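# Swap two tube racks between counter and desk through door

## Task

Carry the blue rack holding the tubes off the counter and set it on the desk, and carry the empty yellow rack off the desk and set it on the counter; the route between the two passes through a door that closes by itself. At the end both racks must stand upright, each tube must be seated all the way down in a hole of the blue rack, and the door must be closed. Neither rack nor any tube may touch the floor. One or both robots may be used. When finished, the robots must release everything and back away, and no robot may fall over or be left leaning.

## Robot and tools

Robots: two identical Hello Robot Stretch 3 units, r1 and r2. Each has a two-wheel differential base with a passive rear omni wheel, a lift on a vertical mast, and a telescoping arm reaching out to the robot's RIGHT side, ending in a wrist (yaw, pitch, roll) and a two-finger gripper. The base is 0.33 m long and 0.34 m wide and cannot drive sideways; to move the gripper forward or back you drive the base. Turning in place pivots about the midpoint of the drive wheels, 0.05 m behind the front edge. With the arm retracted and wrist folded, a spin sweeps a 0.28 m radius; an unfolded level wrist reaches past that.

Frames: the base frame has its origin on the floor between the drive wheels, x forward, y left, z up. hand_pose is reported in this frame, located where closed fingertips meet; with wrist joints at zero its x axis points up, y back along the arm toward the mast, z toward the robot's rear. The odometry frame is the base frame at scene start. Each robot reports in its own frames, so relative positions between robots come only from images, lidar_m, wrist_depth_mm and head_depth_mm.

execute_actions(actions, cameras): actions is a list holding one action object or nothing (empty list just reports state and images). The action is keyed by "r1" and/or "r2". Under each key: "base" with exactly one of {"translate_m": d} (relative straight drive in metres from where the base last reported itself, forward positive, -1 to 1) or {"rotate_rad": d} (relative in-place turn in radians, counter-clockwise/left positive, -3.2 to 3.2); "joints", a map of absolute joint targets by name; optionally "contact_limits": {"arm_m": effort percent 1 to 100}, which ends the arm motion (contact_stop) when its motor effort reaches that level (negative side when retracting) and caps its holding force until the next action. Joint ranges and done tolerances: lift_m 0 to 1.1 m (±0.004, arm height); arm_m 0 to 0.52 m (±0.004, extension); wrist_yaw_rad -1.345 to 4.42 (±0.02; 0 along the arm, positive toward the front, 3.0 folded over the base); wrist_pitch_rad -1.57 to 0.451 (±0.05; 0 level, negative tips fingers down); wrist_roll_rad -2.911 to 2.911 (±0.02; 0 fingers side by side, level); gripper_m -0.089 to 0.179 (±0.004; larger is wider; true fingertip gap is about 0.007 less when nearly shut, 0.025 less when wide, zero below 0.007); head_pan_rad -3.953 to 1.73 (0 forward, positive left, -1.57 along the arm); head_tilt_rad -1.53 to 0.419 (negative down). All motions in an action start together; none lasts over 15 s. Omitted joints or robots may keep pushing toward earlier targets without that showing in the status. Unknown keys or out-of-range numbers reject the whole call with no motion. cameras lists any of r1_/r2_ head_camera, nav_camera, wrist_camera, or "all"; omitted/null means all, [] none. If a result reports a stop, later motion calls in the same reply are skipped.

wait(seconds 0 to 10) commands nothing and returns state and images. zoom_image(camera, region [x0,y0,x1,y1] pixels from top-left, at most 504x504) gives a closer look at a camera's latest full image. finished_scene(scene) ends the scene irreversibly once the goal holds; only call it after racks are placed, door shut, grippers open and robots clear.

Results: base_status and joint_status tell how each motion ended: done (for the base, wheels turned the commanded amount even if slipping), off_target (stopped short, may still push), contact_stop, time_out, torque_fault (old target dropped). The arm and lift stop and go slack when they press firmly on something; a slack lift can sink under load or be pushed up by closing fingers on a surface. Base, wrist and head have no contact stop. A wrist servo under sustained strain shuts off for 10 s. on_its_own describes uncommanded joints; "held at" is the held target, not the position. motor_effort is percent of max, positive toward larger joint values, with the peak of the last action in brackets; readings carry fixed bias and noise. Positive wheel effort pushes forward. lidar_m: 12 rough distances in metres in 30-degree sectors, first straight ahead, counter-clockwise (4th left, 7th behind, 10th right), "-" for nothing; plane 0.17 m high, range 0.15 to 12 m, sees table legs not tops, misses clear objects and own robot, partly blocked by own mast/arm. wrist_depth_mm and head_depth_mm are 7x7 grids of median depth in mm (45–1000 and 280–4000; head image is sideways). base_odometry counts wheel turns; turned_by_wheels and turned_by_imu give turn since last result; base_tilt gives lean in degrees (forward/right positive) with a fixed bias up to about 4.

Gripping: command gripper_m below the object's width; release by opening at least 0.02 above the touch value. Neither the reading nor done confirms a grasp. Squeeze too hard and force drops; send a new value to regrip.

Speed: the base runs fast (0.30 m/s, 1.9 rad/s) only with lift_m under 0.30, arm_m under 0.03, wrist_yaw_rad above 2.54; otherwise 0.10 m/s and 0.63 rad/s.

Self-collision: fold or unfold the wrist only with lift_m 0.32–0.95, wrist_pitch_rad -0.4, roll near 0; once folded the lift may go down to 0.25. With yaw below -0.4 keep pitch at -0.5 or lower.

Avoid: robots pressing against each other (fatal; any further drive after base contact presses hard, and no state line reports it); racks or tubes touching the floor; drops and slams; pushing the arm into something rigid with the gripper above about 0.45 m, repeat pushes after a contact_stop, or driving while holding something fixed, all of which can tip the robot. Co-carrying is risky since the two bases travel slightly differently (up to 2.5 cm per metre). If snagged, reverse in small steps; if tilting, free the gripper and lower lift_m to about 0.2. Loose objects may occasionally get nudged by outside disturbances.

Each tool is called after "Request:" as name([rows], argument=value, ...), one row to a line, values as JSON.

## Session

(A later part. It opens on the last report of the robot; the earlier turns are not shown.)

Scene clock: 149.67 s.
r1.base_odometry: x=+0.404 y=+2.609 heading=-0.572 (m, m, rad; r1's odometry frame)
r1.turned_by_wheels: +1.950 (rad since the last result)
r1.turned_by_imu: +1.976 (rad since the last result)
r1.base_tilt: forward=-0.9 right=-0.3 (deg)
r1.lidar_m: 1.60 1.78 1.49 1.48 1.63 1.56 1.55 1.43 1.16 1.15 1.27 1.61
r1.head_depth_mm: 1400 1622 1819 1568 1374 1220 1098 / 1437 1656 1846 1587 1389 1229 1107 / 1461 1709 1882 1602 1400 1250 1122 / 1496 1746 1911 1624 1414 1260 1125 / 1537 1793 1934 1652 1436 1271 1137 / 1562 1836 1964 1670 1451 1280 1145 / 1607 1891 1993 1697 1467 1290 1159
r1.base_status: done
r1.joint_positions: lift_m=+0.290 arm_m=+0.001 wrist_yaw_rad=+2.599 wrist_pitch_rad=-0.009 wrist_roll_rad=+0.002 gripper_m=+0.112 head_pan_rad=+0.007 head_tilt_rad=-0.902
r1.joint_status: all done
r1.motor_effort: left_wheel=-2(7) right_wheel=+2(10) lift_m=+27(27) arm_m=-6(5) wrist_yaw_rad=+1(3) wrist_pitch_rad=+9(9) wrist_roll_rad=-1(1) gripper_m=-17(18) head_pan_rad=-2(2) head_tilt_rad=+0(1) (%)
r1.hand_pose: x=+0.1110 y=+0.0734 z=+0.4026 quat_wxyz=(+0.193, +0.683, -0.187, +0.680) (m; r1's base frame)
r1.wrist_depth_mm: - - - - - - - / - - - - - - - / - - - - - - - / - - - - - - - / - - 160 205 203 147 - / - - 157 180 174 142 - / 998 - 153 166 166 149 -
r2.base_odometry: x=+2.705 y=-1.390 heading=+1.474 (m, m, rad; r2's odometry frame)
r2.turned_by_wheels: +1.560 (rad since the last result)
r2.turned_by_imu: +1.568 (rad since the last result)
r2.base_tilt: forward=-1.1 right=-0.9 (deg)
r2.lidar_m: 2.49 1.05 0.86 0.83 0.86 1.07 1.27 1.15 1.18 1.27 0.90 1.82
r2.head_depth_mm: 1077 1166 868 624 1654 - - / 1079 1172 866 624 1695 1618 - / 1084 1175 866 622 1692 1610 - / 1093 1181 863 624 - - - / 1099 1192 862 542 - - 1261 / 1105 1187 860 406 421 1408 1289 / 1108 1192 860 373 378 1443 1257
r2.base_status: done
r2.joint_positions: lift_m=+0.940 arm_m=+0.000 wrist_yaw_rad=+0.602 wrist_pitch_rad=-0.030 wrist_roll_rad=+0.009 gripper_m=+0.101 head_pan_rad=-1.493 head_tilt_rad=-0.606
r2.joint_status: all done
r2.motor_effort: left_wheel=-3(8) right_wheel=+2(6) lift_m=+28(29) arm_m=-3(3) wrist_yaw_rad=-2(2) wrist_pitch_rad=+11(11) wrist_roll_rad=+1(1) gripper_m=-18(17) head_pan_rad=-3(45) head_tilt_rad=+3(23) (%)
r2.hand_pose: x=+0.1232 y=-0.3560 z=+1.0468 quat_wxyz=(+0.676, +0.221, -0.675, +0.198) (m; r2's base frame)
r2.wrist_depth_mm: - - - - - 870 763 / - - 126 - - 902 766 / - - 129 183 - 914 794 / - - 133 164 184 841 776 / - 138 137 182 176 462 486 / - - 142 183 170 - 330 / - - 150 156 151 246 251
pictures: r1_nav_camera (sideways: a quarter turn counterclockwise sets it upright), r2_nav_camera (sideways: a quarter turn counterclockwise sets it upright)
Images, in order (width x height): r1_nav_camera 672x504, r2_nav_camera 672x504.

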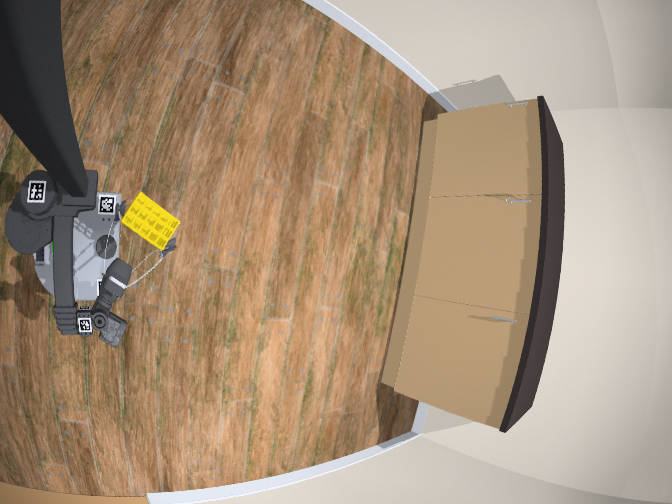

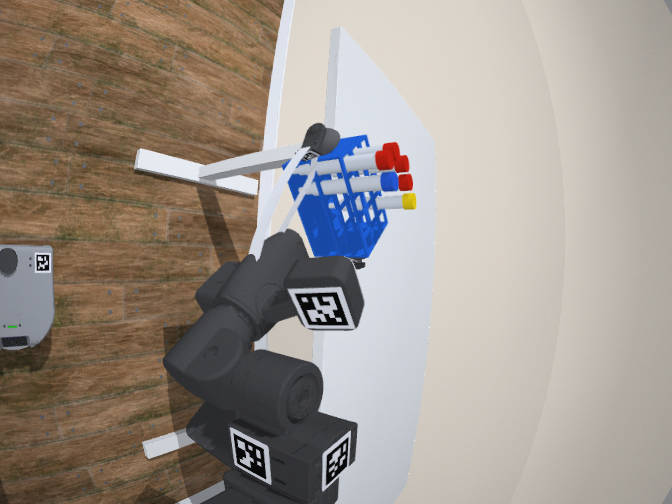

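Request:
execute_actions([
  {"r2":{"joints":{"wrist_yaw_rad":0.0,"arm_m":0.31,"lift_m":0.925}},"r1":{"base":{"translate_m":1.0}}},
], cameras=["r2_head_camera","r2_wrist_camera"])

Scene clock: 155.17 s.
r1.base_odometry: x=+1.245 y=+2.067 heading=-0.572 (m, m, rad; r1's odometry frame)
r1.turned_by_wheels: +0.000 (rad since the last result)
r1.turned_by_imu: +0.000 (rad since the last result)
r1.base_tilt: forward=-0.9 right=-0.3 (deg)
r1.lidar_m: 0.61 0.68 1.08 1.32 1.46 2.26 2.55 1.62 1.32 1.31 0.75 0.62
r1.head_depth_mm: 799 636 697 851 1092 1222 1095 / 818 648 721 882 1142 1234 1108 / 835 659 742 914 1193 1241 1117 / 854 669 764 951 1336 1259 1123 / 871 684 787 991 1362 1266 1138 / 891 699 816 1030 1399 1279 1148 / 913 730 831 1075 1419 1292 1154
r1.base_status: done
r1.joint_positions: lift_m=+0.290 arm_m=+0.001 wrist_yaw_rad=+2.599 wrist_pitch_rad=-0.009 wrist_roll_rad=+0.002 gripper_m=+0.112 head_pan_rad=+0.007 head_tilt_rad=-0.901
r1.joint_status: not commanded
r1.motor_effort: left_wheel=-2(5) right_wheel=+3(6) lift_m=+27(27) arm_m=-6(5) wrist_yaw_rad=+1(1) wrist_pitch_rad=+9(9) wrist_roll_rad=-1(1) gripper_m=-17(16) head_pan_rad=-3(3) head_tilt_rad=+1(1) (%)
r1.hand_pose: x=+0.1109 y=+0.0735 z=+0.4026 quat_wxyz=(+0.193, +0.683, -0.186, +0.680) (m; r1's base frame)
r1.wrist_depth_mm: - - - - 952 654 520 / - - - - 970 682 521 / - - - - 994 692 525 / - - - - 894 669 540 / - - 160 205 203 148 539 / - - 158 181 175 143 529 / 980 - 153 166 166 149 -
r2.base_odometry: x=+2.705 y=-1.390 heading=+1.474 (m, m, rad; r2's odometry frame)
r2.turned_by_wheels: +0.000 (rad since the last result)
r2.turned_by_imu: +0.001 (rad since the last result)
r2.base_tilt: forward=-1.2 right=-0.9 (deg)
r2.lidar_m: 2.49 1.05 0.86 0.83 0.86 1.08 1.27 1.15 1.18 1.27 0.90 1.83
r2.head_depth_mm: 1076 1165 - 589 1685 1525 1290 / 1079 1171 - 577 1692 1525 1286 / 1088 1173 - 577 1695 1516 1289 / 1095 1178 739 622 1693 1517 1284 / 1096 1190 863 622 1698 1511 1288 / 1100 1192 861 621 1709 1476 1287 / 1106 1187 857 619 1156 1439 1263
r2.base_status: not commanded
r2.joint_positions: lift_m=+0.925 arm_m=+0.310 wrist_yaw_rad=+0.001 wrist_pitch_rad=-0.030 wrist_roll_rad=+0.009 gripper_m=+0.101 head_pan_rad=-1.493 head_tilt_rad=-0.606
r2.joint_status: all done
r2.motor_effort: left_wheel=-3(3) right_wheel=+3(2) lift_m=+23(23) arm_m=+3(3) wrist_yaw_rad=+0(3) wrist_pitch_rad=+11(11) wrist_roll_rad=+0(0) gripper_m=-17(18) head_pan_rad=-4(4) head_tilt_rad=+2(2) (%)
r2.hand_pose: x=-0.0213 y=-0.7100 z=+1.0321 quat_wxyz=(+0.704, +0.011, -0.710, -0.011) (m; r2's base frame)
r2.wrist_depth_mm: 682 687 673 667 667 656 649 / 706 706 125 679 695 690 683 / 720 725 129 184 714 714 700 / 525 546 132 164 184 727 726 / 333 138 137 182 176 418 442 / 255 226 141 182 169 - 298 / 189 191 150 156 150 216 226
pictures: r2_head_camera (sideways: a quarter turn clockwise sets it upright), r2_wrist_camera
Images, in order (width x height): r2_head_camera 896x504, r2_wrist_camera 644x364.

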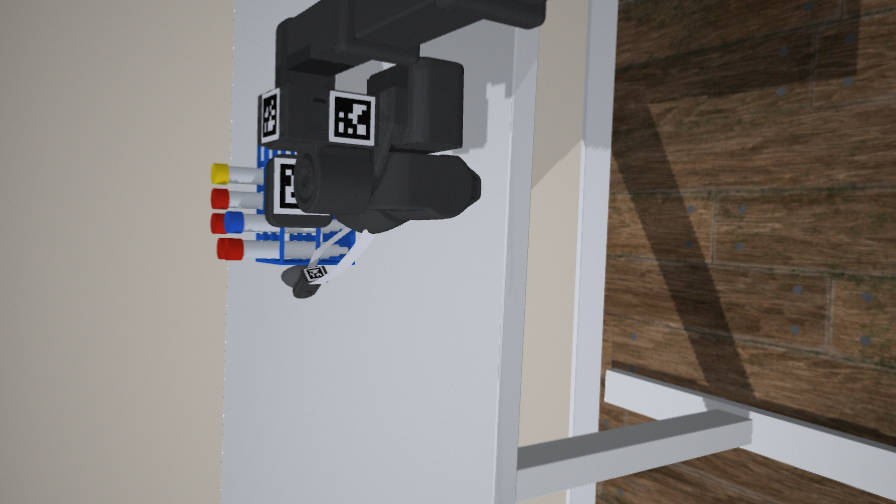

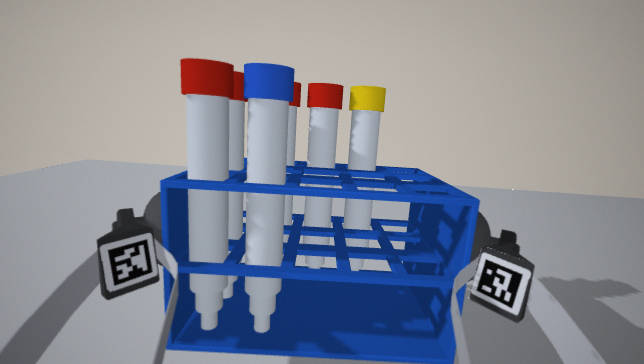

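Request:
execute_actions([
  {"r2":{"joints":{"lift_m":0.888}},"r1":{"base":{"rotate_rad":1.37},"joints":{"lift_m":0.55,"wrist_yaw_rad":1.2,"head_pan_rad":-1.5,"head_tilt_rad":-0.6}}},
], cameras=["r2_wrist_camera"])

Scene clock: 158.93 s.
r1.base_odometry: x=+1.245 y=+2.067 heading=+0.798 (m, m, rad; r1's odometry frame)
r1.turned_by_wheels: +1.370 (rad since the last result)
r1.turned_by_imu: +1.389 (rad since the last result)
r1.base_tilt: forward=-0.9 right=-0.4 (deg)
r1.lidar_m: 1.32 1.36 1.81 2.55 1.94 1.38 1.31 0.89 0.64 0.61 0.63 0.86
r1.head_depth_mm: 1006 1097 869 688 757 888 1067 / 1015 1111 884 698 773 903 1154 / 1028 1131 903 708 785 921 1166 / 1036 1137 921 720 797 939 1175 / 1042 1154 943 732 813 958 1133 / 1053 1168 961 744 827 982 1108 / 1063 1176 984 756 836 1003 1230
r1.base_status: done
r1.joint_positions: lift_m=+0.550 arm_m=+0.001 wrist_yaw_rad=+1.201 wrist_pitch_rad=-0.009 wrist_roll_rad=+0.002 gripper_m=+0.112 head_pan_rad=-1.493 head_tilt_rad=-0.606
r1.joint_status: all done
r1.motor_effort: left_wheel=-2(8) right_wheel=+3(8) lift_m=+39(38) arm_m=-5(5) wrist_yaw_rad=-1(4) wrist_pitch_rad=+9(9) wrist_roll_rad=-1(1) gripper_m=-17(16) head_pan_rad=-2(32) head_tilt_rad=+2(26) (%)
r1.hand_pose: x=+0.2174 y=-0.2383 z=+0.6621 quat_wxyz=(+0.585, +0.403, -0.582, +0.397) (m; r1's base frame)
r1.wrist_depth_mm: - - - - - 471 379 / - - - - 704 494 389 / - - - - 718 508 390 / - - - - 653 496 397 / - - 160 204 203 146 404 / - - 157 182 175 143 387 / - - 153 167 167 149 -
r2.base_odometry: x=+2.705 y=-1.390 heading=+1.474 (m, m, rad; r2's odometry frame)
r2.turned_by_wheels: +0.000 (rad since the last result)
r2.turned_by_imu: +0.001 (rad since the last result)
r2.base_tilt: forward=-1.1 right=-0.9 (deg)
r2.lidar_m: 2.49 1.05 0.86 0.83 0.86 1.07 1.26 1.15 1.17 1.27 0.90 1.83
r2.head_depth_mm: 1078 1163 920 - 1696 1518 1292 / 1084 1173 975 - 1693 1519 1286 / 1085 1176 718 - 1692 1526 1291 / 1089 1179 720 609 1694 1512 1292 / 1095 1185 865 620 1701 1519 1283 / 1101 1187 861 620 1704 1474 1282 / 1111 1180 858 621 1153 1439 1262
r2.base_status: not commanded
r2.joint_positions: lift_m=+0.888 arm_m=+0.310 wrist_yaw_rad=+0.001 wrist_pitch_rad=-0.029 wrist_roll_rad=+0.009 gripper_m=+0.101 head_pan_rad=-1.493 head_tilt_rad=-0.606
r2.joint_status: all done
r2.motor_effort: left_wheel=-3(3) right_wheel=+2(2) lift_m=+22(23) arm_m=+3(3) wrist_yaw_rad=-1(1) wrist_pitch_rad=+10(11) wrist_roll_rad=+1(1) gripper_m=-17(17) head_pan_rad=-4(4) head_tilt_rad=+3(3) (%)
r2.hand_pose: x=-0.0213 y=-0.7100 z=+0.9954 quat_wxyz=(+0.704, +0.011, -0.710, -0.010) (m; r2's base frame)
r2.wrist_depth_mm: 676 686 676 683 664 649 660 / 696 699 124 671 675 679 675 / 728 723 128 183 719 693 706 / 391 414 132 160 177 582 627 / 250 137 137 182 176 315 330 / 192 170 142 180 172 - 223 / 142 144 145 149 151 162 170
pictures: r2_wrist_camera
Images, in order (width x height): r2_wrist_camera 644x364.

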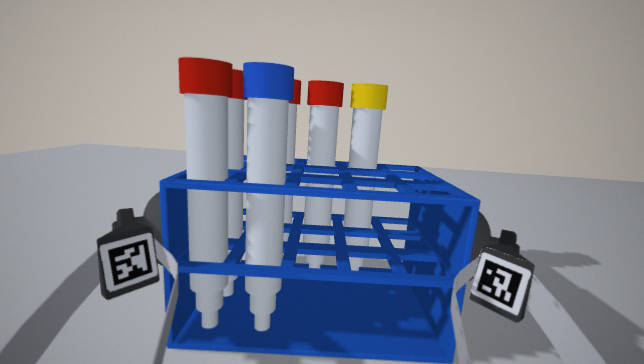

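Rack is on the desk. Release.

Request:
execute_actions([
  {"r2":{"joints":{"lift_m":0.886,"gripper_m":0.179}},"r1":{"joints":{"lift_m":0.9,"wrist_yaw_rad":0.0}}},
], cameras=["r2_wrist_camera"])

Request:
execute_actions([
  {"r2":{"joints":{"arm_m":0.0}},"r1":{"joints":{"arm_m":0.36}}},
], cameras=["r2_wrist_camera","r2_head_camera","r1_wrist_camera","r1_head_camera"])

Scene clock: 163.60 s.
r1.base_odometry: x=+1.245 y=+2.067 heading=+0.798 (m, m, rad; r1's odometry frame)
r1.turned_by_wheels: +0.000 (rad since the last result)
r1.turned_by_imu: +0.001 (rad since the last result)
r1.base_tilt: forward=-0.9 right=-0.3 (deg)
r1.lidar_m: 1.32 1.36 1.81 2.54 1.93 1.38 1.31 0.89 0.64 0.61 0.63 0.86
r1.head_depth_mm: 1006 1094 866 471 428 - - / 1018 1110 883 489 435 - - / 1024 1129 903 440 785 926 1162 / 1039 1141 920 722 803 939 1175 / 1046 1156 942 731 812 958 1202 / 1052 1165 962 745 827 981 1216 / 1064 1175 985 756 840 1002 1228
r1.base_status: not commanded
r1.joint_positions: lift_m=+0.900 arm_m=+0.001 wrist_yaw_rad=+0.002 wrist_pitch_rad=-0.009 wrist_roll_rad=+0.002 gripper_m=+0.112 head_pan_rad=-1.493 head_tilt_rad=-0.606
r1.joint_status: all done
r1.motor_effort: left_wheel=-2(2) right_wheel=+2(2) lift_m=+39(32) arm_m=-5(5) wrist_yaw_rad=-2(1) wrist_pitch_rad=+9(9) wrist_roll_rad=-1(1) gripper_m=-17(16) head_pan_rad=-3(2) head_tilt_rad=+3(3) (%)
r1.hand_pose: x=-0.0210 y=-0.4018 z=+1.0121 quat_wxyz=(+0.707, +0.004, -0.708, -0.003) (m; r1's base frame)
r1.wrist_depth_mm: 967 960 973 963 959 - 975 / 959 - 945 - 977 976 966 / 978 - - - 993 981 985 / - - - - 993 - - / 937 834 159 204 203 147 577 / 511 530 158 181 174 143 385 / 372 - 153 166 167 148 -
r2.base_odometry: x=+2.705 y=-1.390 heading=+1.474 (m, m, rad; r2's odometry frame)
r2.turned_by_wheels: +0.000 (rad since the last result)
r2.turned_by_imu: +0.001 (rad since the last result)
r2.base_tilt: forward=-1.2 right=-1.0 (deg)
r2.lidar_m: 2.49 1.05 0.86 0.83 0.86 1.08 1.27 1.15 1.18 1.27 0.91 1.82
r2.head_depth_mm: 1075 1166 919 - 1692 1518 1289 / 1081 1169 974 - 1681 1523 1285 / 1084 1174 717 - 1691 1523 1283 / 1092 1182 734 598 1689 1519 1285 / 1095 1187 862 622 1694 1519 1289 / 1101 1187 858 621 1708 1471 1286 / 1108 1185 860 620 1159 1443 1259
r2.base_status: not commanded
r2.joint_positions: lift_m=+0.886 arm_m=+0.310 wrist_yaw_rad=+0.001 wrist_pitch_rad=-0.023 wrist_roll_rad=+0.009 gripper_m=+0.179 head_pan_rad=-1.493 head_tilt_rad=-0.606
r2.joint_status: all done
r2.motor_effort: left_wheel=-3(3) right_wheel=+2(2) lift_m=+22(22) arm_m=+3(3) wrist_yaw_rad=-1(0) wrist_pitch_rad=+8(10) wrist_roll_rad=+1(1) gripper_m=+0(89) head_pan_rad=-3(4) head_tilt_rad=+2(2) (%)
r2.hand_pose: x=-0.0213 y=-0.7102 z=+0.9949 quat_wxyz=(+0.704, +0.009, -0.710, -0.008) (m; r2's base frame)
r2.wrist_depth_mm: 681 675 690 662 662 662 666 / 715 687 123 679 683 678 653 / 737 712 127 182 705 691 681 / 393 419 131 162 178 590 650 / 266 138 138 182 176 318 336 / - 169 143 181 154 199 225 / 143 144 145 150 150 161 164
pictures: r2_wrist_camera
Images, in order (width x height): r2_wrist_camera 644x364.

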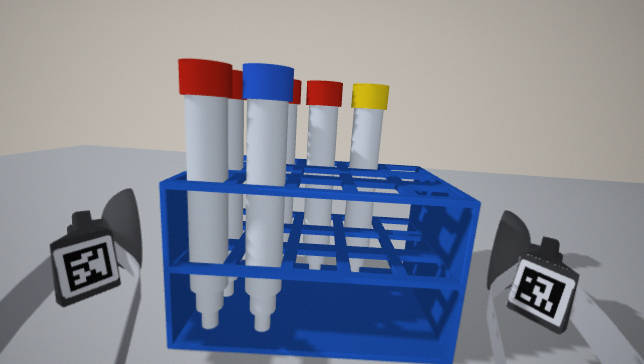

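Scene clock: 167.47 s.
r1.base_odometry: x=+1.245 y=+2.067 heading=+0.798 (m, m, rad; r1's odometry frame)
r1.turned_by_wheels: +0.000 (rad since the last result)
r1.turned_by_imu: +0.000 (rad since the last result)
r1.base_tilt: forward=-1.0 right=-0.3 (deg)
r1.lidar_m: 1.32 1.36 1.80 2.55 1.94 1.37 1.31 0.89 0.64 0.61 0.63 0.86
r1.head_depth_mm: 1005 1098 - 667 758 888 1068 / 1016 1092 - 694 772 903 1154 / 1024 1127 818 709 785 920 1163 / 1037 1145 922 720 797 940 1173 / 1047 1153 940 731 813 961 1204 / 1049 1169 963 743 828 983 1218 / 1061 1177 988 756 840 1002 1226
r1.base_status: not commanded
r1.joint_positions: lift_m=+0.900 arm_m=+0.360 wrist_yaw_rad=+0.000 wrist_pitch_rad=-0.009 wrist_roll_rad=+0.002 gripper_m=+0.112 head_pan_rad=-1.493 head_tilt_rad=-0.606
r1.joint_status: all done
r1.motor_effort: left_wheel=-2(2) right_wheel=+2(2) lift_m=+39(38) arm_m=+5(5) wrist_yaw_rad=-1(2) wrist_pitch_rad=+9(9) wrist_roll_rad=-1(1) gripper_m=-17(16) head_pan_rad=-2(3) head_tilt_rad=+3(2) (%)
r1.hand_pose: x=-0.0214 y=-0.7606 z=+1.0121 quat_wxyz=(+0.707, +0.003, -0.708, -0.003) (m; r1's base frame)
r1.wrist_depth_mm: 608 607 612 603 603 629 608 / 628 615 629 603 621 625 628 / 649 627 618 632 632 614 635 / 630 640 633 639 621 630 641 / 645 635 160 203 201 148 574 / 511 511 157 181 175 143 380 / 346 - 152 165 166 149 -
r2.base_odometry: x=+2.705 y=-1.390 heading=+1.474 (m, m, rad; r2's odometry frame)
r2.turned_by_wheels: +0.000 (rad since the last result)
r2.turned_by_imu: +0.001 (rad since the last result)
r2.base_tilt: forward=-1.1 right=-0.8 (deg)
r2.lidar_m: 2.49 1.05 0.86 0.83 0.86 1.07 1.27 1.15 1.17 1.27 0.91 1.83
r2.head_depth_mm: 1075 1165 868 626 1697 1571 - / 1078 1168 867 623 1673 1522 - / 1083 1177 720 624 1678 - - / 1092 1184 734 622 1692 1521 1275 / 1099 1188 862 620 1723 1514 1284 / 1105 1185 863 621 1710 1476 1285 / 1109 1187 859 619 1158 1443 1262
r2.base_status: not commanded
r2.joint_positions: lift_m=+0.886 arm_m=+0.000 wrist_yaw_rad=+0.000 wrist_pitch_rad=-0.022 wrist_roll_rad=+0.009 gripper_m=+0.179 head_pan_rad=-1.493 head_tilt_rad=-0.606
r2.joint_status: all done
r2.motor_effort: left_wheel=-3(3) right_wheel=+2(2) lift_m=+21(22) arm_m=-4(3) wrist_yaw_rad=-1(1) wrist_pitch_rad=+8(8) wrist_roll_rad=+0(0) gripper_m=+0(0) head_pan_rad=-4(3) head_tilt_rad=+2(3) (%)
r2.hand_pose: x=-0.0213 y=-0.4011 z=+0.9952 quat_wxyz=(+0.704, +0.008, -0.710, -0.008) (m; r2's base frame)
r2.wrist_depth_mm: 952 995 937 926 940 967 934 / - - - - 976 956 965 / - - - 488 - - - / 401 433 462 447 544 594 664 / 270 265 273 286 303 339 338 / - 733 - - 254 - 248 / - - - - - - -
pictures: r1_head_camera (sideways: a quarter turn clockwise sets it upright), r1_wrist_camera, r2_head_camera (sideways: a quarter turn clockwise sets it upright), r2_wrist_camera
Images, in order (width x height): r1_head_camera 896x504, r1_wrist_camera 644x364, r2_head_camera 896x504, r2_wrist_camera 644x364.

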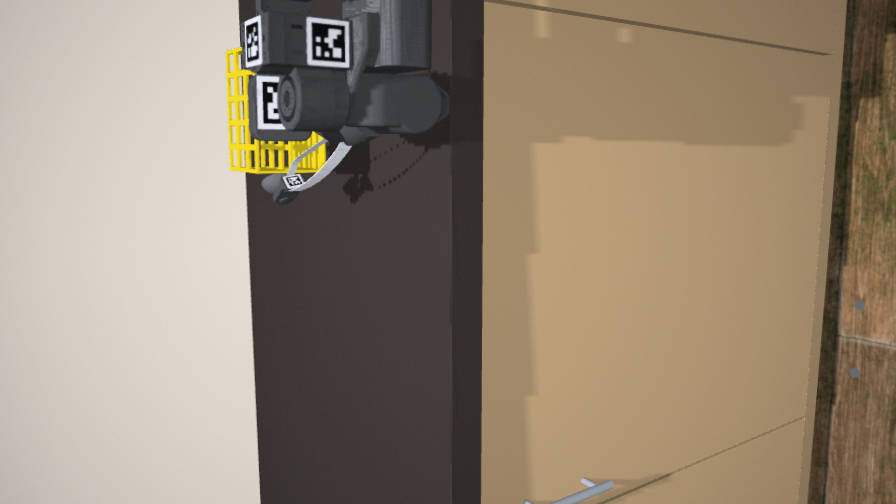

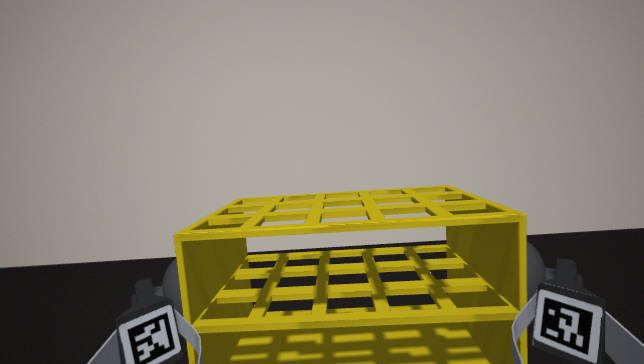

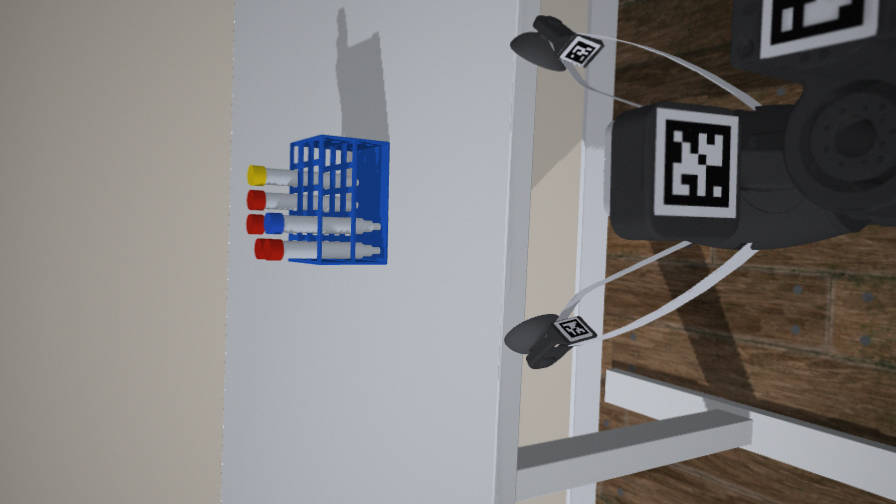

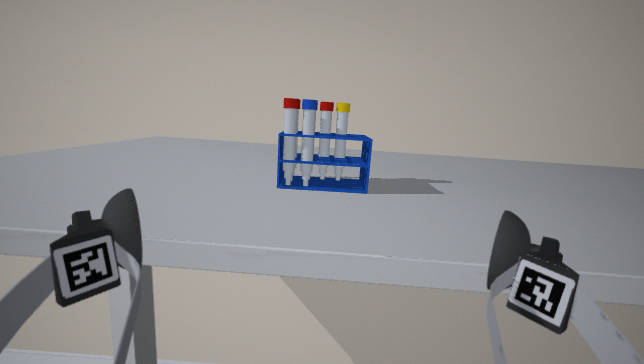

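Request:
execute_actions([
  {"r2":{"joints":{"wrist_yaw_rad":1.6,"gripper_m":0.05}},"r1":{"joints":{"wrist_pitch_rad":-0.1,"lift_m":0.866}}},
], cameras=["r1_wrist_camera","r1_nav_camera"])

Scene clock: 169.97 s.
r1.base_odometry: x=+1.245 y=+2.067 heading=+0.798 (m, m, rad; r1's odometry frame)
r1.turned_by_wheels: +0.000 (rad since the last result)
r1.turned_by_imu: +0.000 (rad since the last result)
r1.base_tilt: forward=-0.9 right=-0.3 (deg)
r1.lidar_m: 1.32 1.36 1.81 2.55 1.94 1.37 1.31 0.89 0.64 0.61 0.63 0.85
r1.head_depth_mm: 1006 1095 969 694 756 890 1065 / 1015 1109 989 701 771 904 1155 / 1028 1129 943 708 786 919 1164 / 1034 1144 922 720 795 940 1171 / 1042 1153 943 732 813 959 1203 / 1054 1164 961 744 827 979 1212 / 1062 1175 986 757 838 1003 1228
r1.base_status: not commanded
r1.joint_positions: lift_m=+0.866 arm_m=+0.360 wrist_yaw_rad=+0.000 wrist_pitch_rad=-0.125 wrist_roll_rad=+0.002 gripper_m=+0.112 head_pan_rad=-1.493 head_tilt_rad=-0.606
r1.joint_status: all done
r1.motor_effort: left_wheel=-2(2) right_wheel=+2(1) lift_m=+27(32) arm_m=+6(5) wrist_yaw_rad=+0(1) wrist_pitch_rad=+8(10) wrist_roll_rad=-1(1) gripper_m=-17(16) head_pan_rad=-3(3) head_tilt_rad=+3(3) (%)
r1.hand_pose: x=-0.0214 y=-0.7558 z=+0.9489 quat_wxyz=(+0.705, +0.045, -0.706, -0.045) (m; r1's base frame)
r1.wrist_depth_mm: 587 593 593 582 583 588 592 / 602 592 596 599 623 614 617 / 628 624 623 621 630 619 613 / 642 622 631 625 562 512 471 / 424 396 161 204 204 148 301 / 282 286 158 181 174 143 221 / 209 - 152 166 166 149 -
r2.base_odometry: x=+2.705 y=-1.390 heading=+1.474 (m, m, rad; r2's odometry frame)
r2.turned_by_wheels: +0.000 (rad since the last result)
r2.turned_by_imu: +0.001 (rad since the last result)
r2.base_tilt: forward=-1.2 right=-0.9 (deg)
r2.lidar_m: 2.49 1.05 0.85 0.83 0.86 1.08 1.27 1.15 1.17 1.27 0.90 1.82
r2.head_depth_mm: 1078 1163 870 625 1678 1569 - / 1085 1171 870 625 1695 1560 - / 1091 1174 719 623 1688 1553 - / 1093 1182 736 624 1691 1513 1285 / 1099 1185 863 621 1693 1513 1288 / 1102 1187 860 621 1705 1475 1344 / 1110 1186 860 619 1159 1448 1337
r2.base_status: not commanded
r2.joint_positions: lift_m=+0.886 arm_m=+0.000 wrist_yaw_rad=+1.598 wrist_pitch_rad=-0.022 wrist_roll_rad=+0.009 gripper_m=+0.050 head_pan_rad=-1.493 head_tilt_rad=-0.606
r2.joint_status: all done
r2.motor_effort: left_wheel=-3(3) right_wheel=+2(2) lift_m=+22(22) arm_m=-3(3) wrist_yaw_rad=+1(2) wrist_pitch_rad=+8(8) wrist_roll_rad=+0(1) gripper_m=+0(86) head_pan_rad=-3(4) head_tilt_rad=+2(3) (%)
r2.hand_pose: x=+0.2342 y=-0.1385 z=+0.9952 quat_wxyz=(+0.497, +0.514, -0.490, +0.499) (m; r2's base frame)
r2.wrist_depth_mm: 962 - - - - - - / 976 - - - - - - / 949 - - - - - - / 967 - - - - - - / - - - - - - - / - - - - - - - / - - - - - - -
pictures: r1_nav_camera (sideways: a quarter turn counterclockwise sets it upright), r1_wrist_camera
Images, in order (width x height): r1_nav_camera 672x504, r1_wrist_camera 644x364.

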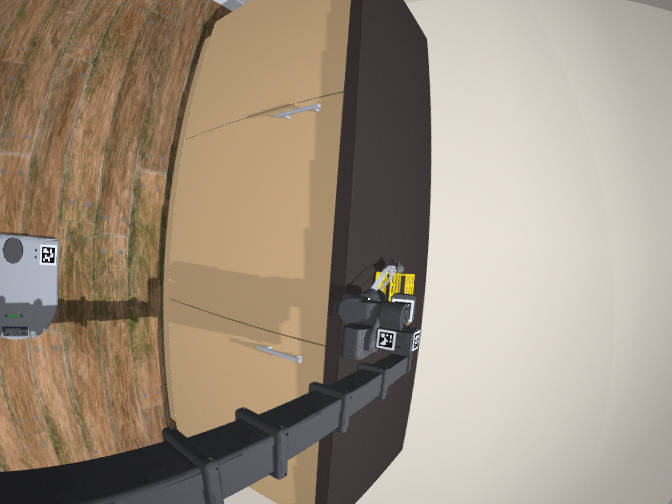

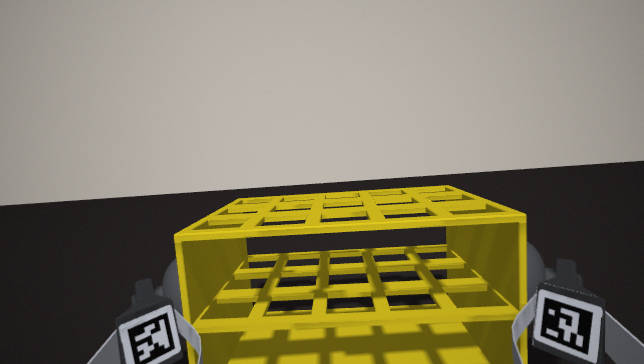

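Request:
execute_actions([
  {"r1":{"joints":{"lift_m":0.856}}},
], cameras=["r1_wrist_camera"])

Scene clock: 171.00 s.
r1.base_odometry: x=+1.245 y=+2.067 heading=+0.798 (m, m, rad; r1's odometry frame)
r1.turned_by_wheels: +0.000 (rad since the last result)
r1.turned_by_imu: +0.000 (rad since the last result)
r1.base_tilt: forward=-1.0 right=-0.3 (deg)
r1.lidar_m: 1.32 1.36 1.81 2.54 1.94 1.37 1.31 0.88 0.64 0.61 0.63 0.86
r1.head_depth_mm: 1009 1092 964 696 757 890 1066 / 1017 1110 977 707 769 903 1156 / 1027 1125 902 708 783 922 1165 / 1035 1141 921 720 798 940 1173 / 1046 1154 941 732 812 960 1201 / 1056 1164 962 742 826 980 1220 / 1060 1181 983 756 838 1005 1228
r1.base_status: not commanded
r1.joint_positions: lift_m=+0.856 arm_m=+0.360 wrist_yaw_rad=+0.000 wrist_pitch_rad=-0.116 wrist_roll_rad=+0.002 gripper_m=+0.112 head_pan_rad=-1.493 head_tilt_rad=-0.606
r1.joint_status: all done
r1.motor_effort: left_wheel=-2(2) right_wheel=+3(2) lift_m=+26(28) arm_m=+5(5) wrist_yaw_rad=-1(0) wrist_pitch_rad=+5(8) wrist_roll_rad=-1(1) gripper_m=-17(17) head_pan_rad=-3(2) head_tilt_rad=+2(2) (%)
r1.hand_pose: x=-0.0214 y=-0.7563 z=+0.9414 quat_wxyz=(+0.705, +0.041, -0.706, -0.041) (m; r1's base frame)
r1.wrist_depth_mm: 587 575 586 589 590 595 591 / 605 614 600 604 608 611 617 / 618 632 609 631 626 620 638 / 628 634 636 597 193 495 454 / 405 384 149 187 183 142 287 / 269 266 158 177 165 144 212 / 197 - 152 162 163 148 -
r2.base_odometry: x=+2.705 y=-1.390 heading=+1.474 (m, m, rad; r2's odometry frame)
r2.turned_by_wheels: +0.000 (rad since the last result)
r2.turned_by_imu: +0.000 (rad since the last result)
r2.base_tilt: forward=-1.2 right=-0.9 (deg)
r2.lidar_m: 2.49 1.05 0.86 0.83 0.86 1.08 1.27 1.15 1.18 1.27 0.90 1.82
r2.head_depth_mm: 1077 1163 866 625 1670 1559 - / 1082 1173 867 624 1689 1557 - / 1087 1177 720 624 1687 1559 - / 1091 1179 734 623 1691 1519 1285 / 1096 1189 862 623 1697 1513 1284 / 1104 1188 864 621 1719 1477 1346 / 1109 1186 863 620 1154 1440 1336
r2.base_status: not commanded
r2.joint_positions: lift_m=+0.886 arm_m=+0.000 wrist_yaw_rad=+1.598 wrist_pitch_rad=-0.022 wrist_roll_rad=+0.009 gripper_m=+0.050 head_pan_rad=-1.493 head_tilt_rad=-0.606
r2.joint_status: not commanded
r2.motor_effort: left_wheel=-3(3) right_wheel=+2(2) lift_m=+22(22) arm_m=-3(3) wrist_yaw_rad=+1(1) wrist_pitch_rad=+8(8) wrist_roll_rad=+0(0) gripper_m=+0(0) head_pan_rad=-3(4) head_tilt_rad=+1(3) (%)
r2.hand_pose: x=+0.2342 y=-0.1385 z=+0.9952 quat_wxyz=(+0.497, +0.514, -0.490, +0.499) (m; r2's base frame)
r2.wrist_depth_mm: 959 - - - - - - / 978 - - - - - - / 992 - - - - - - / 966 - - - - - - / - - - - - - - / - - - - - - - / - - - - - - -
pictures: r1_wrist_camera
Images, in order (width x height): r1_wrist_camera 644x364.

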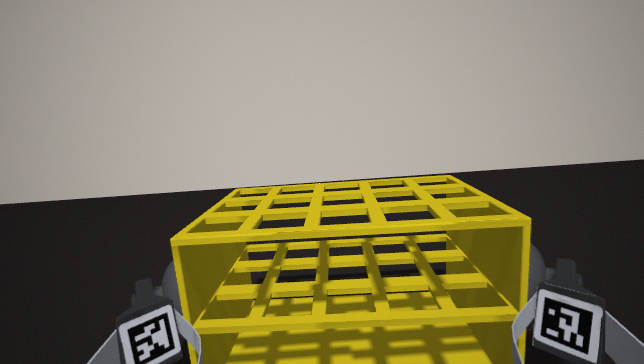

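Down. Release and retract.

Request:
execute_actions([
  {"r1":{"joints":{"gripper_m":0.179}},"r2":{"joints":{"head_pan_rad":1.5,"head_tilt_rad":-0.5}}},
], cameras=["r1_wrist_camera","r2_nav_camera"])

Request:
execute_actions([
  {"r1":{"joints":{"arm_m":0.0}},"r2":{"joints":{"head_pan_rad":-1.5,"head_tilt_rad":-0.5}}},
], cameras=["r1_wrist_camera","r1_head_camera","r2_head_camera"])

Scene clock: 173.43 s.
r1.base_odometry: x=+1.245 y=+2.067 heading=+0.798 (m, m, rad; r1's odometry frame)
r1.turned_by_wheels: +0.000 (rad since the last result)
r1.turned_by_imu: +0.000 (rad since the last result)
r1.base_tilt: forward=-1.0 right=-0.3 (deg)
r1.lidar_m: 1.32 1.36 1.81 2.55 1.94 1.37 1.31 0.89 0.64 0.61 0.63 0.86
r1.head_depth_mm: 1009 1091 964 699 758 889 1065 / 1017 1110 980 707 771 902 1155 / 1021 1131 910 707 784 921 1166 / 1034 1143 918 720 797 939 1174 / 1044 1152 942 733 813 960 1203 / 1057 1164 963 744 827 980 1219 / 1064 1177 986 758 839 1003 1231
r1.base_status: not commanded
r1.joint_positions: lift_m=+0.856 arm_m=+0.360 wrist_yaw_rad=+0.000 wrist_pitch_rad=-0.116 wrist_roll_rad=+0.002 gripper_m=+0.179 head_pan_rad=-1.493 head_tilt_rad=-0.606
r1.joint_status: all done
r1.motor_effort: left_wheel=-2(2) right_wheel=+2(2) lift_m=+25(26) arm_m=+6(6) wrist_yaw_rad=+0(0) wrist_pitch_rad=+5(5) wrist_roll_rad=-1(1) gripper_m=+1(100) head_pan_rad=-2(3) head_tilt_rad=+2(3) (%)
r1.hand_pose: x=-0.0214 y=-0.7563 z=+0.9413 quat_wxyz=(+0.705, +0.041, -0.706, -0.041) (m; r1's base frame)
r1.wrist_depth_mm: 585 592 583 592 584 579 594 / 602 613 606 606 602 609 608 / 605 625 622 610 630 617 635 / 641 627 627 592 194 496 448 / 400 380 147 183 189 152 290 / 268 260 156 200 160 148 - / 199 190 152 166 164 153 -
r2.base_odometry: x=+2.705 y=-1.390 heading=+1.474 (m, m, rad; r2's odometry frame)
r2.turned_by_wheels: +0.000 (rad since the last result)
r2.turned_by_imu: +0.001 (rad since the last result)
r2.base_tilt: forward=-1.2 right=-0.9 (deg)
r2.lidar_m: 2.49 1.05 0.85 0.83 0.86 1.08 1.27 1.15 1.18 1.27 0.90 1.82
r2.head_depth_mm: 715 776 849 936 1030 1115 1243 / 709 767 839 924 1028 1162 1306 / 702 759 829 914 1015 1146 1283 / 695 749 818 902 1002 1129 1275 / 688 745 811 892 991 1114 1270 / 681 737 803 880 978 1095 1242 / 675 730 795 869 964 1073 1210
r2.base_status: not commanded
r2.joint_positions: lift_m=+0.886 arm_m=+0.000 wrist_yaw_rad=+1.598 wrist_pitch_rad=-0.022 wrist_roll_rad=+0.009 gripper_m=+0.050 head_pan_rad=+1.493 head_tilt_rad=-0.507
r2.joint_status: all done
r2.motor_effort: left_wheel=-3(3) right_wheel=+2(2) lift_m=+22(23) arm_m=-3(3) wrist_yaw_rad=+1(2) wrist_pitch_rad=+8(8) wrist_roll_rad=+0(0) gripper_m=+0(0) head_pan_rad=+3(48) head_tilt_rad=+3(11) (%)
r2.hand_pose: x=+0.2342 y=-0.1385 z=+0.9952 quat_wxyz=(+0.497, +0.514, -0.490, +0.499) (m; r2's base frame)
r2.wrist_depth_mm: 931 - - - - - - / 969 - - - - - - / 969 - - - - - - / 995 - - - - - - / - - - - - - - / - - - - - - - / - - - - - - -
pictures: r1_wrist_camera, r2_nav_camera (sideways: a quarter turn counterclockwise sets it upright)
Images, in order (width x height): r1_wrist_camera 644x364, r2_nav_camera 672x504.

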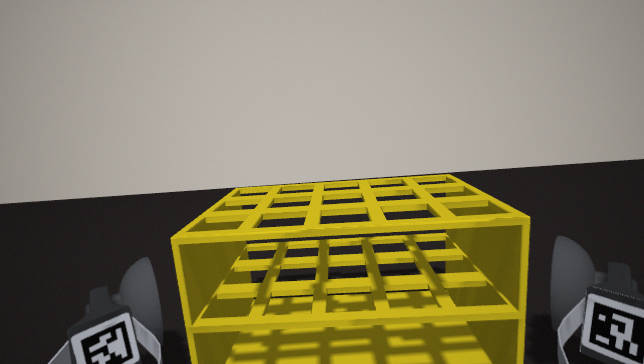

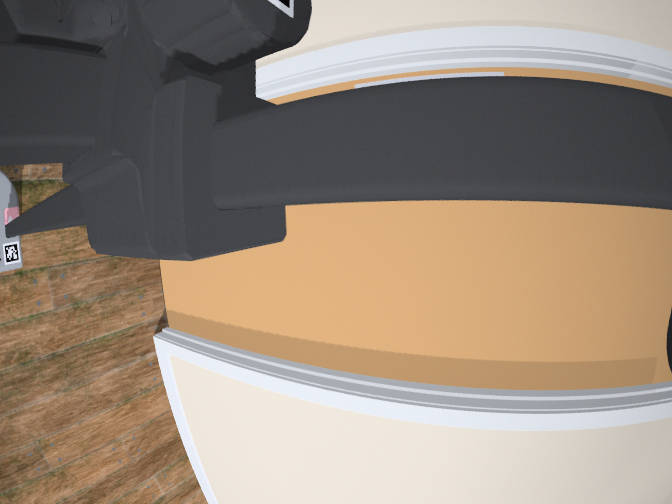

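Scene clock: 177.30 s.
r1.base_odometry: x=+1.245 y=+2.067 heading=+0.798 (m, m, rad; r1's odometry frame)
r1.turned_by_wheels: +0.000 (rad since the last result)
r1.turned_by_imu: +0.001 (rad since the last result)
r1.base_tilt: forward=-0.9 right=-0.4 (deg)
r1.lidar_m: 1.32 1.36 1.81 2.55 1.94 1.37 1.31 0.88 0.64 0.61 0.64 0.86
r1.head_depth_mm: 1010 1094 861 688 758 - - / 1015 1114 762 699 772 - - / 1026 1132 861 708 784 912 1167 / 1036 1142 920 721 784 940 1178 / 1042 1157 942 731 810 961 1206 / 1054 1170 965 745 828 982 1220 / 1063 1173 983 758 839 1004 1228
r1.base_status: not commanded
r1.joint_positions: lift_m=+0.856 arm_m=+0.001 wrist_yaw_rad=+0.000 wrist_pitch_rad=-0.118 wrist_roll_rad=+0.002 gripper_m=+0.179 head_pan_rad=-1.493 head_tilt_rad=-0.606
r1.joint_status: all done
r1.motor_effort: left_wheel=-2(2) right_wheel=+2(3) lift_m=+26(25) arm_m=-5(5) wrist_yaw_rad=-1(1) wrist_pitch_rad=+6(6) wrist_roll_rad=-1(1) gripper_m=+0(0) head_pan_rad=-3(2) head_tilt_rad=+2(2) (%)
r1.hand_pose: x=-0.0215 y=-0.3974 z=+0.9409 quat_wxyz=(+0.705, +0.042, -0.706, -0.042) (m; r1's base frame)
r1.wrist_depth_mm: 914 941 933 951 928 930 964 / 959 922 955 995 954 951 963 / 963 965 966 993 998 983 974 / 899 778 668 539 531 506 460 / 409 382 368 364 361 361 357 / 406 399 397 396 395 397 - / 424 416 416 411 415 408 -
r2.base_odometry: x=+2.705 y=-1.390 heading=+1.474 (m, m, rad; r2's odometry frame)
r2.turned_by_wheels: +0.000 (rad since the last result)
r2.turned_by_imu: +0.001 (rad since the last result)
r2.base_tilt: forward=-1.1 right=-0.8 (deg)
r2.lidar_m: 2.48 1.05 0.86 0.83 0.86 1.08 1.27 1.15 1.17 1.27 0.90 1.82
r2.head_depth_mm: 1074 1158 1150 747 575 1639 1436 / 1076 1162 1149 746 597 1648 1440 / 1085 1171 1147 708 596 1649 1434 / 1088 1176 1144 708 595 1656 1365 / 1091 1183 1142 746 595 1651 1359 / 1098 1188 1145 744 596 1605 1337 / 1103 1200 1144 744 619 1197 1305
r2.base_status: not commanded
r2.joint_positions: lift_m=+0.886 arm_m=+0.000 wrist_yaw_rad=+1.598 wrist_pitch_rad=-0.022 wrist_roll_rad=+0.009 gripper_m=+0.050 head_pan_rad=-1.493 head_tilt_rad=-0.507
r2.joint_status: all done
r2.motor_effort: left_wheel=-3(3) right_wheel=+2(2) lift_m=+22(22) arm_m=-3(3) wrist_yaw_rad=+1(1) wrist_pitch_rad=+8(8) wrist_roll_rad=+0(0) gripper_m=+0(1) head_pan_rad=-4(46) head_tilt_rad=+4(5) (%)
r2.hand_pose: x=+0.2342 y=-0.1385 z=+0.9952 quat_wxyz=(+0.497, +0.514, -0.490, +0.499) (m; r2's base frame)
r2.wrist_depth_mm: 952 - - - - - - / 969 - - - - - - / 989 - - - - - - / 953 - - - - - - / - - - - - - - / - - - - - - - / - - - - - - -
pictures: r1_head_camera (sideways: a quarter turn clockwise sets it upright), r1_wrist_camera, r2_head_camera (sideways: a quarter turn clockwise sets it upright)
Images, in order (width x height): r1_head_camera 896x504, r1_wrist_camera 644x364, r2_head_camera 896x504.

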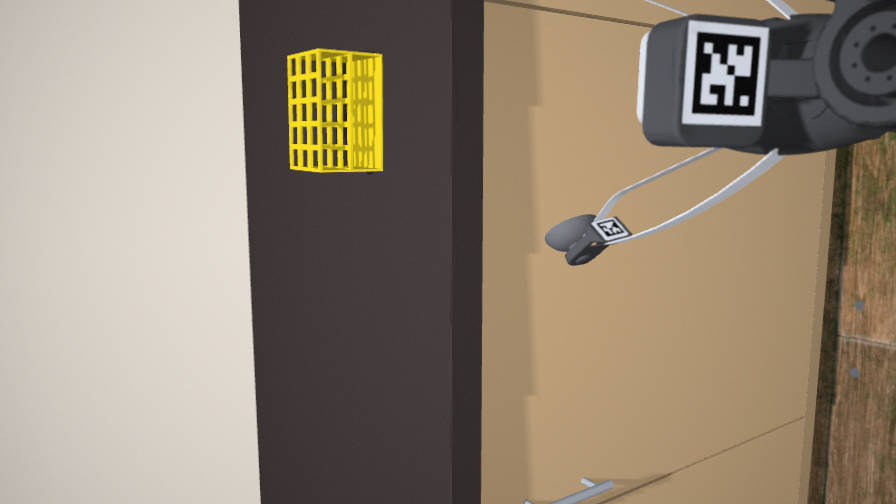

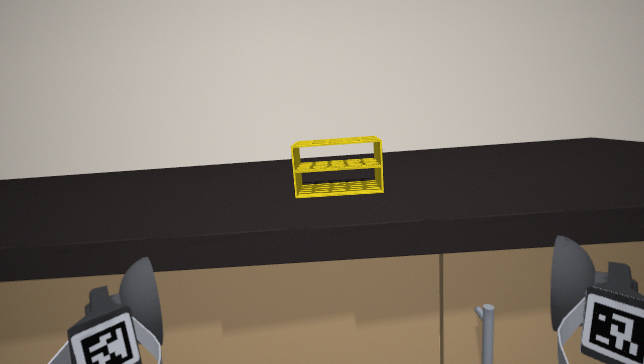

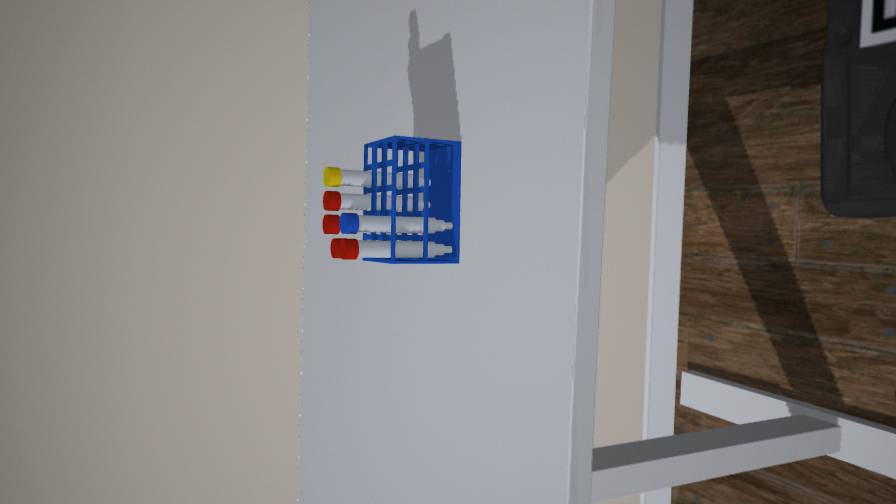

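Request:
finished_scene(scene=1)

The scene is finished: the task was done.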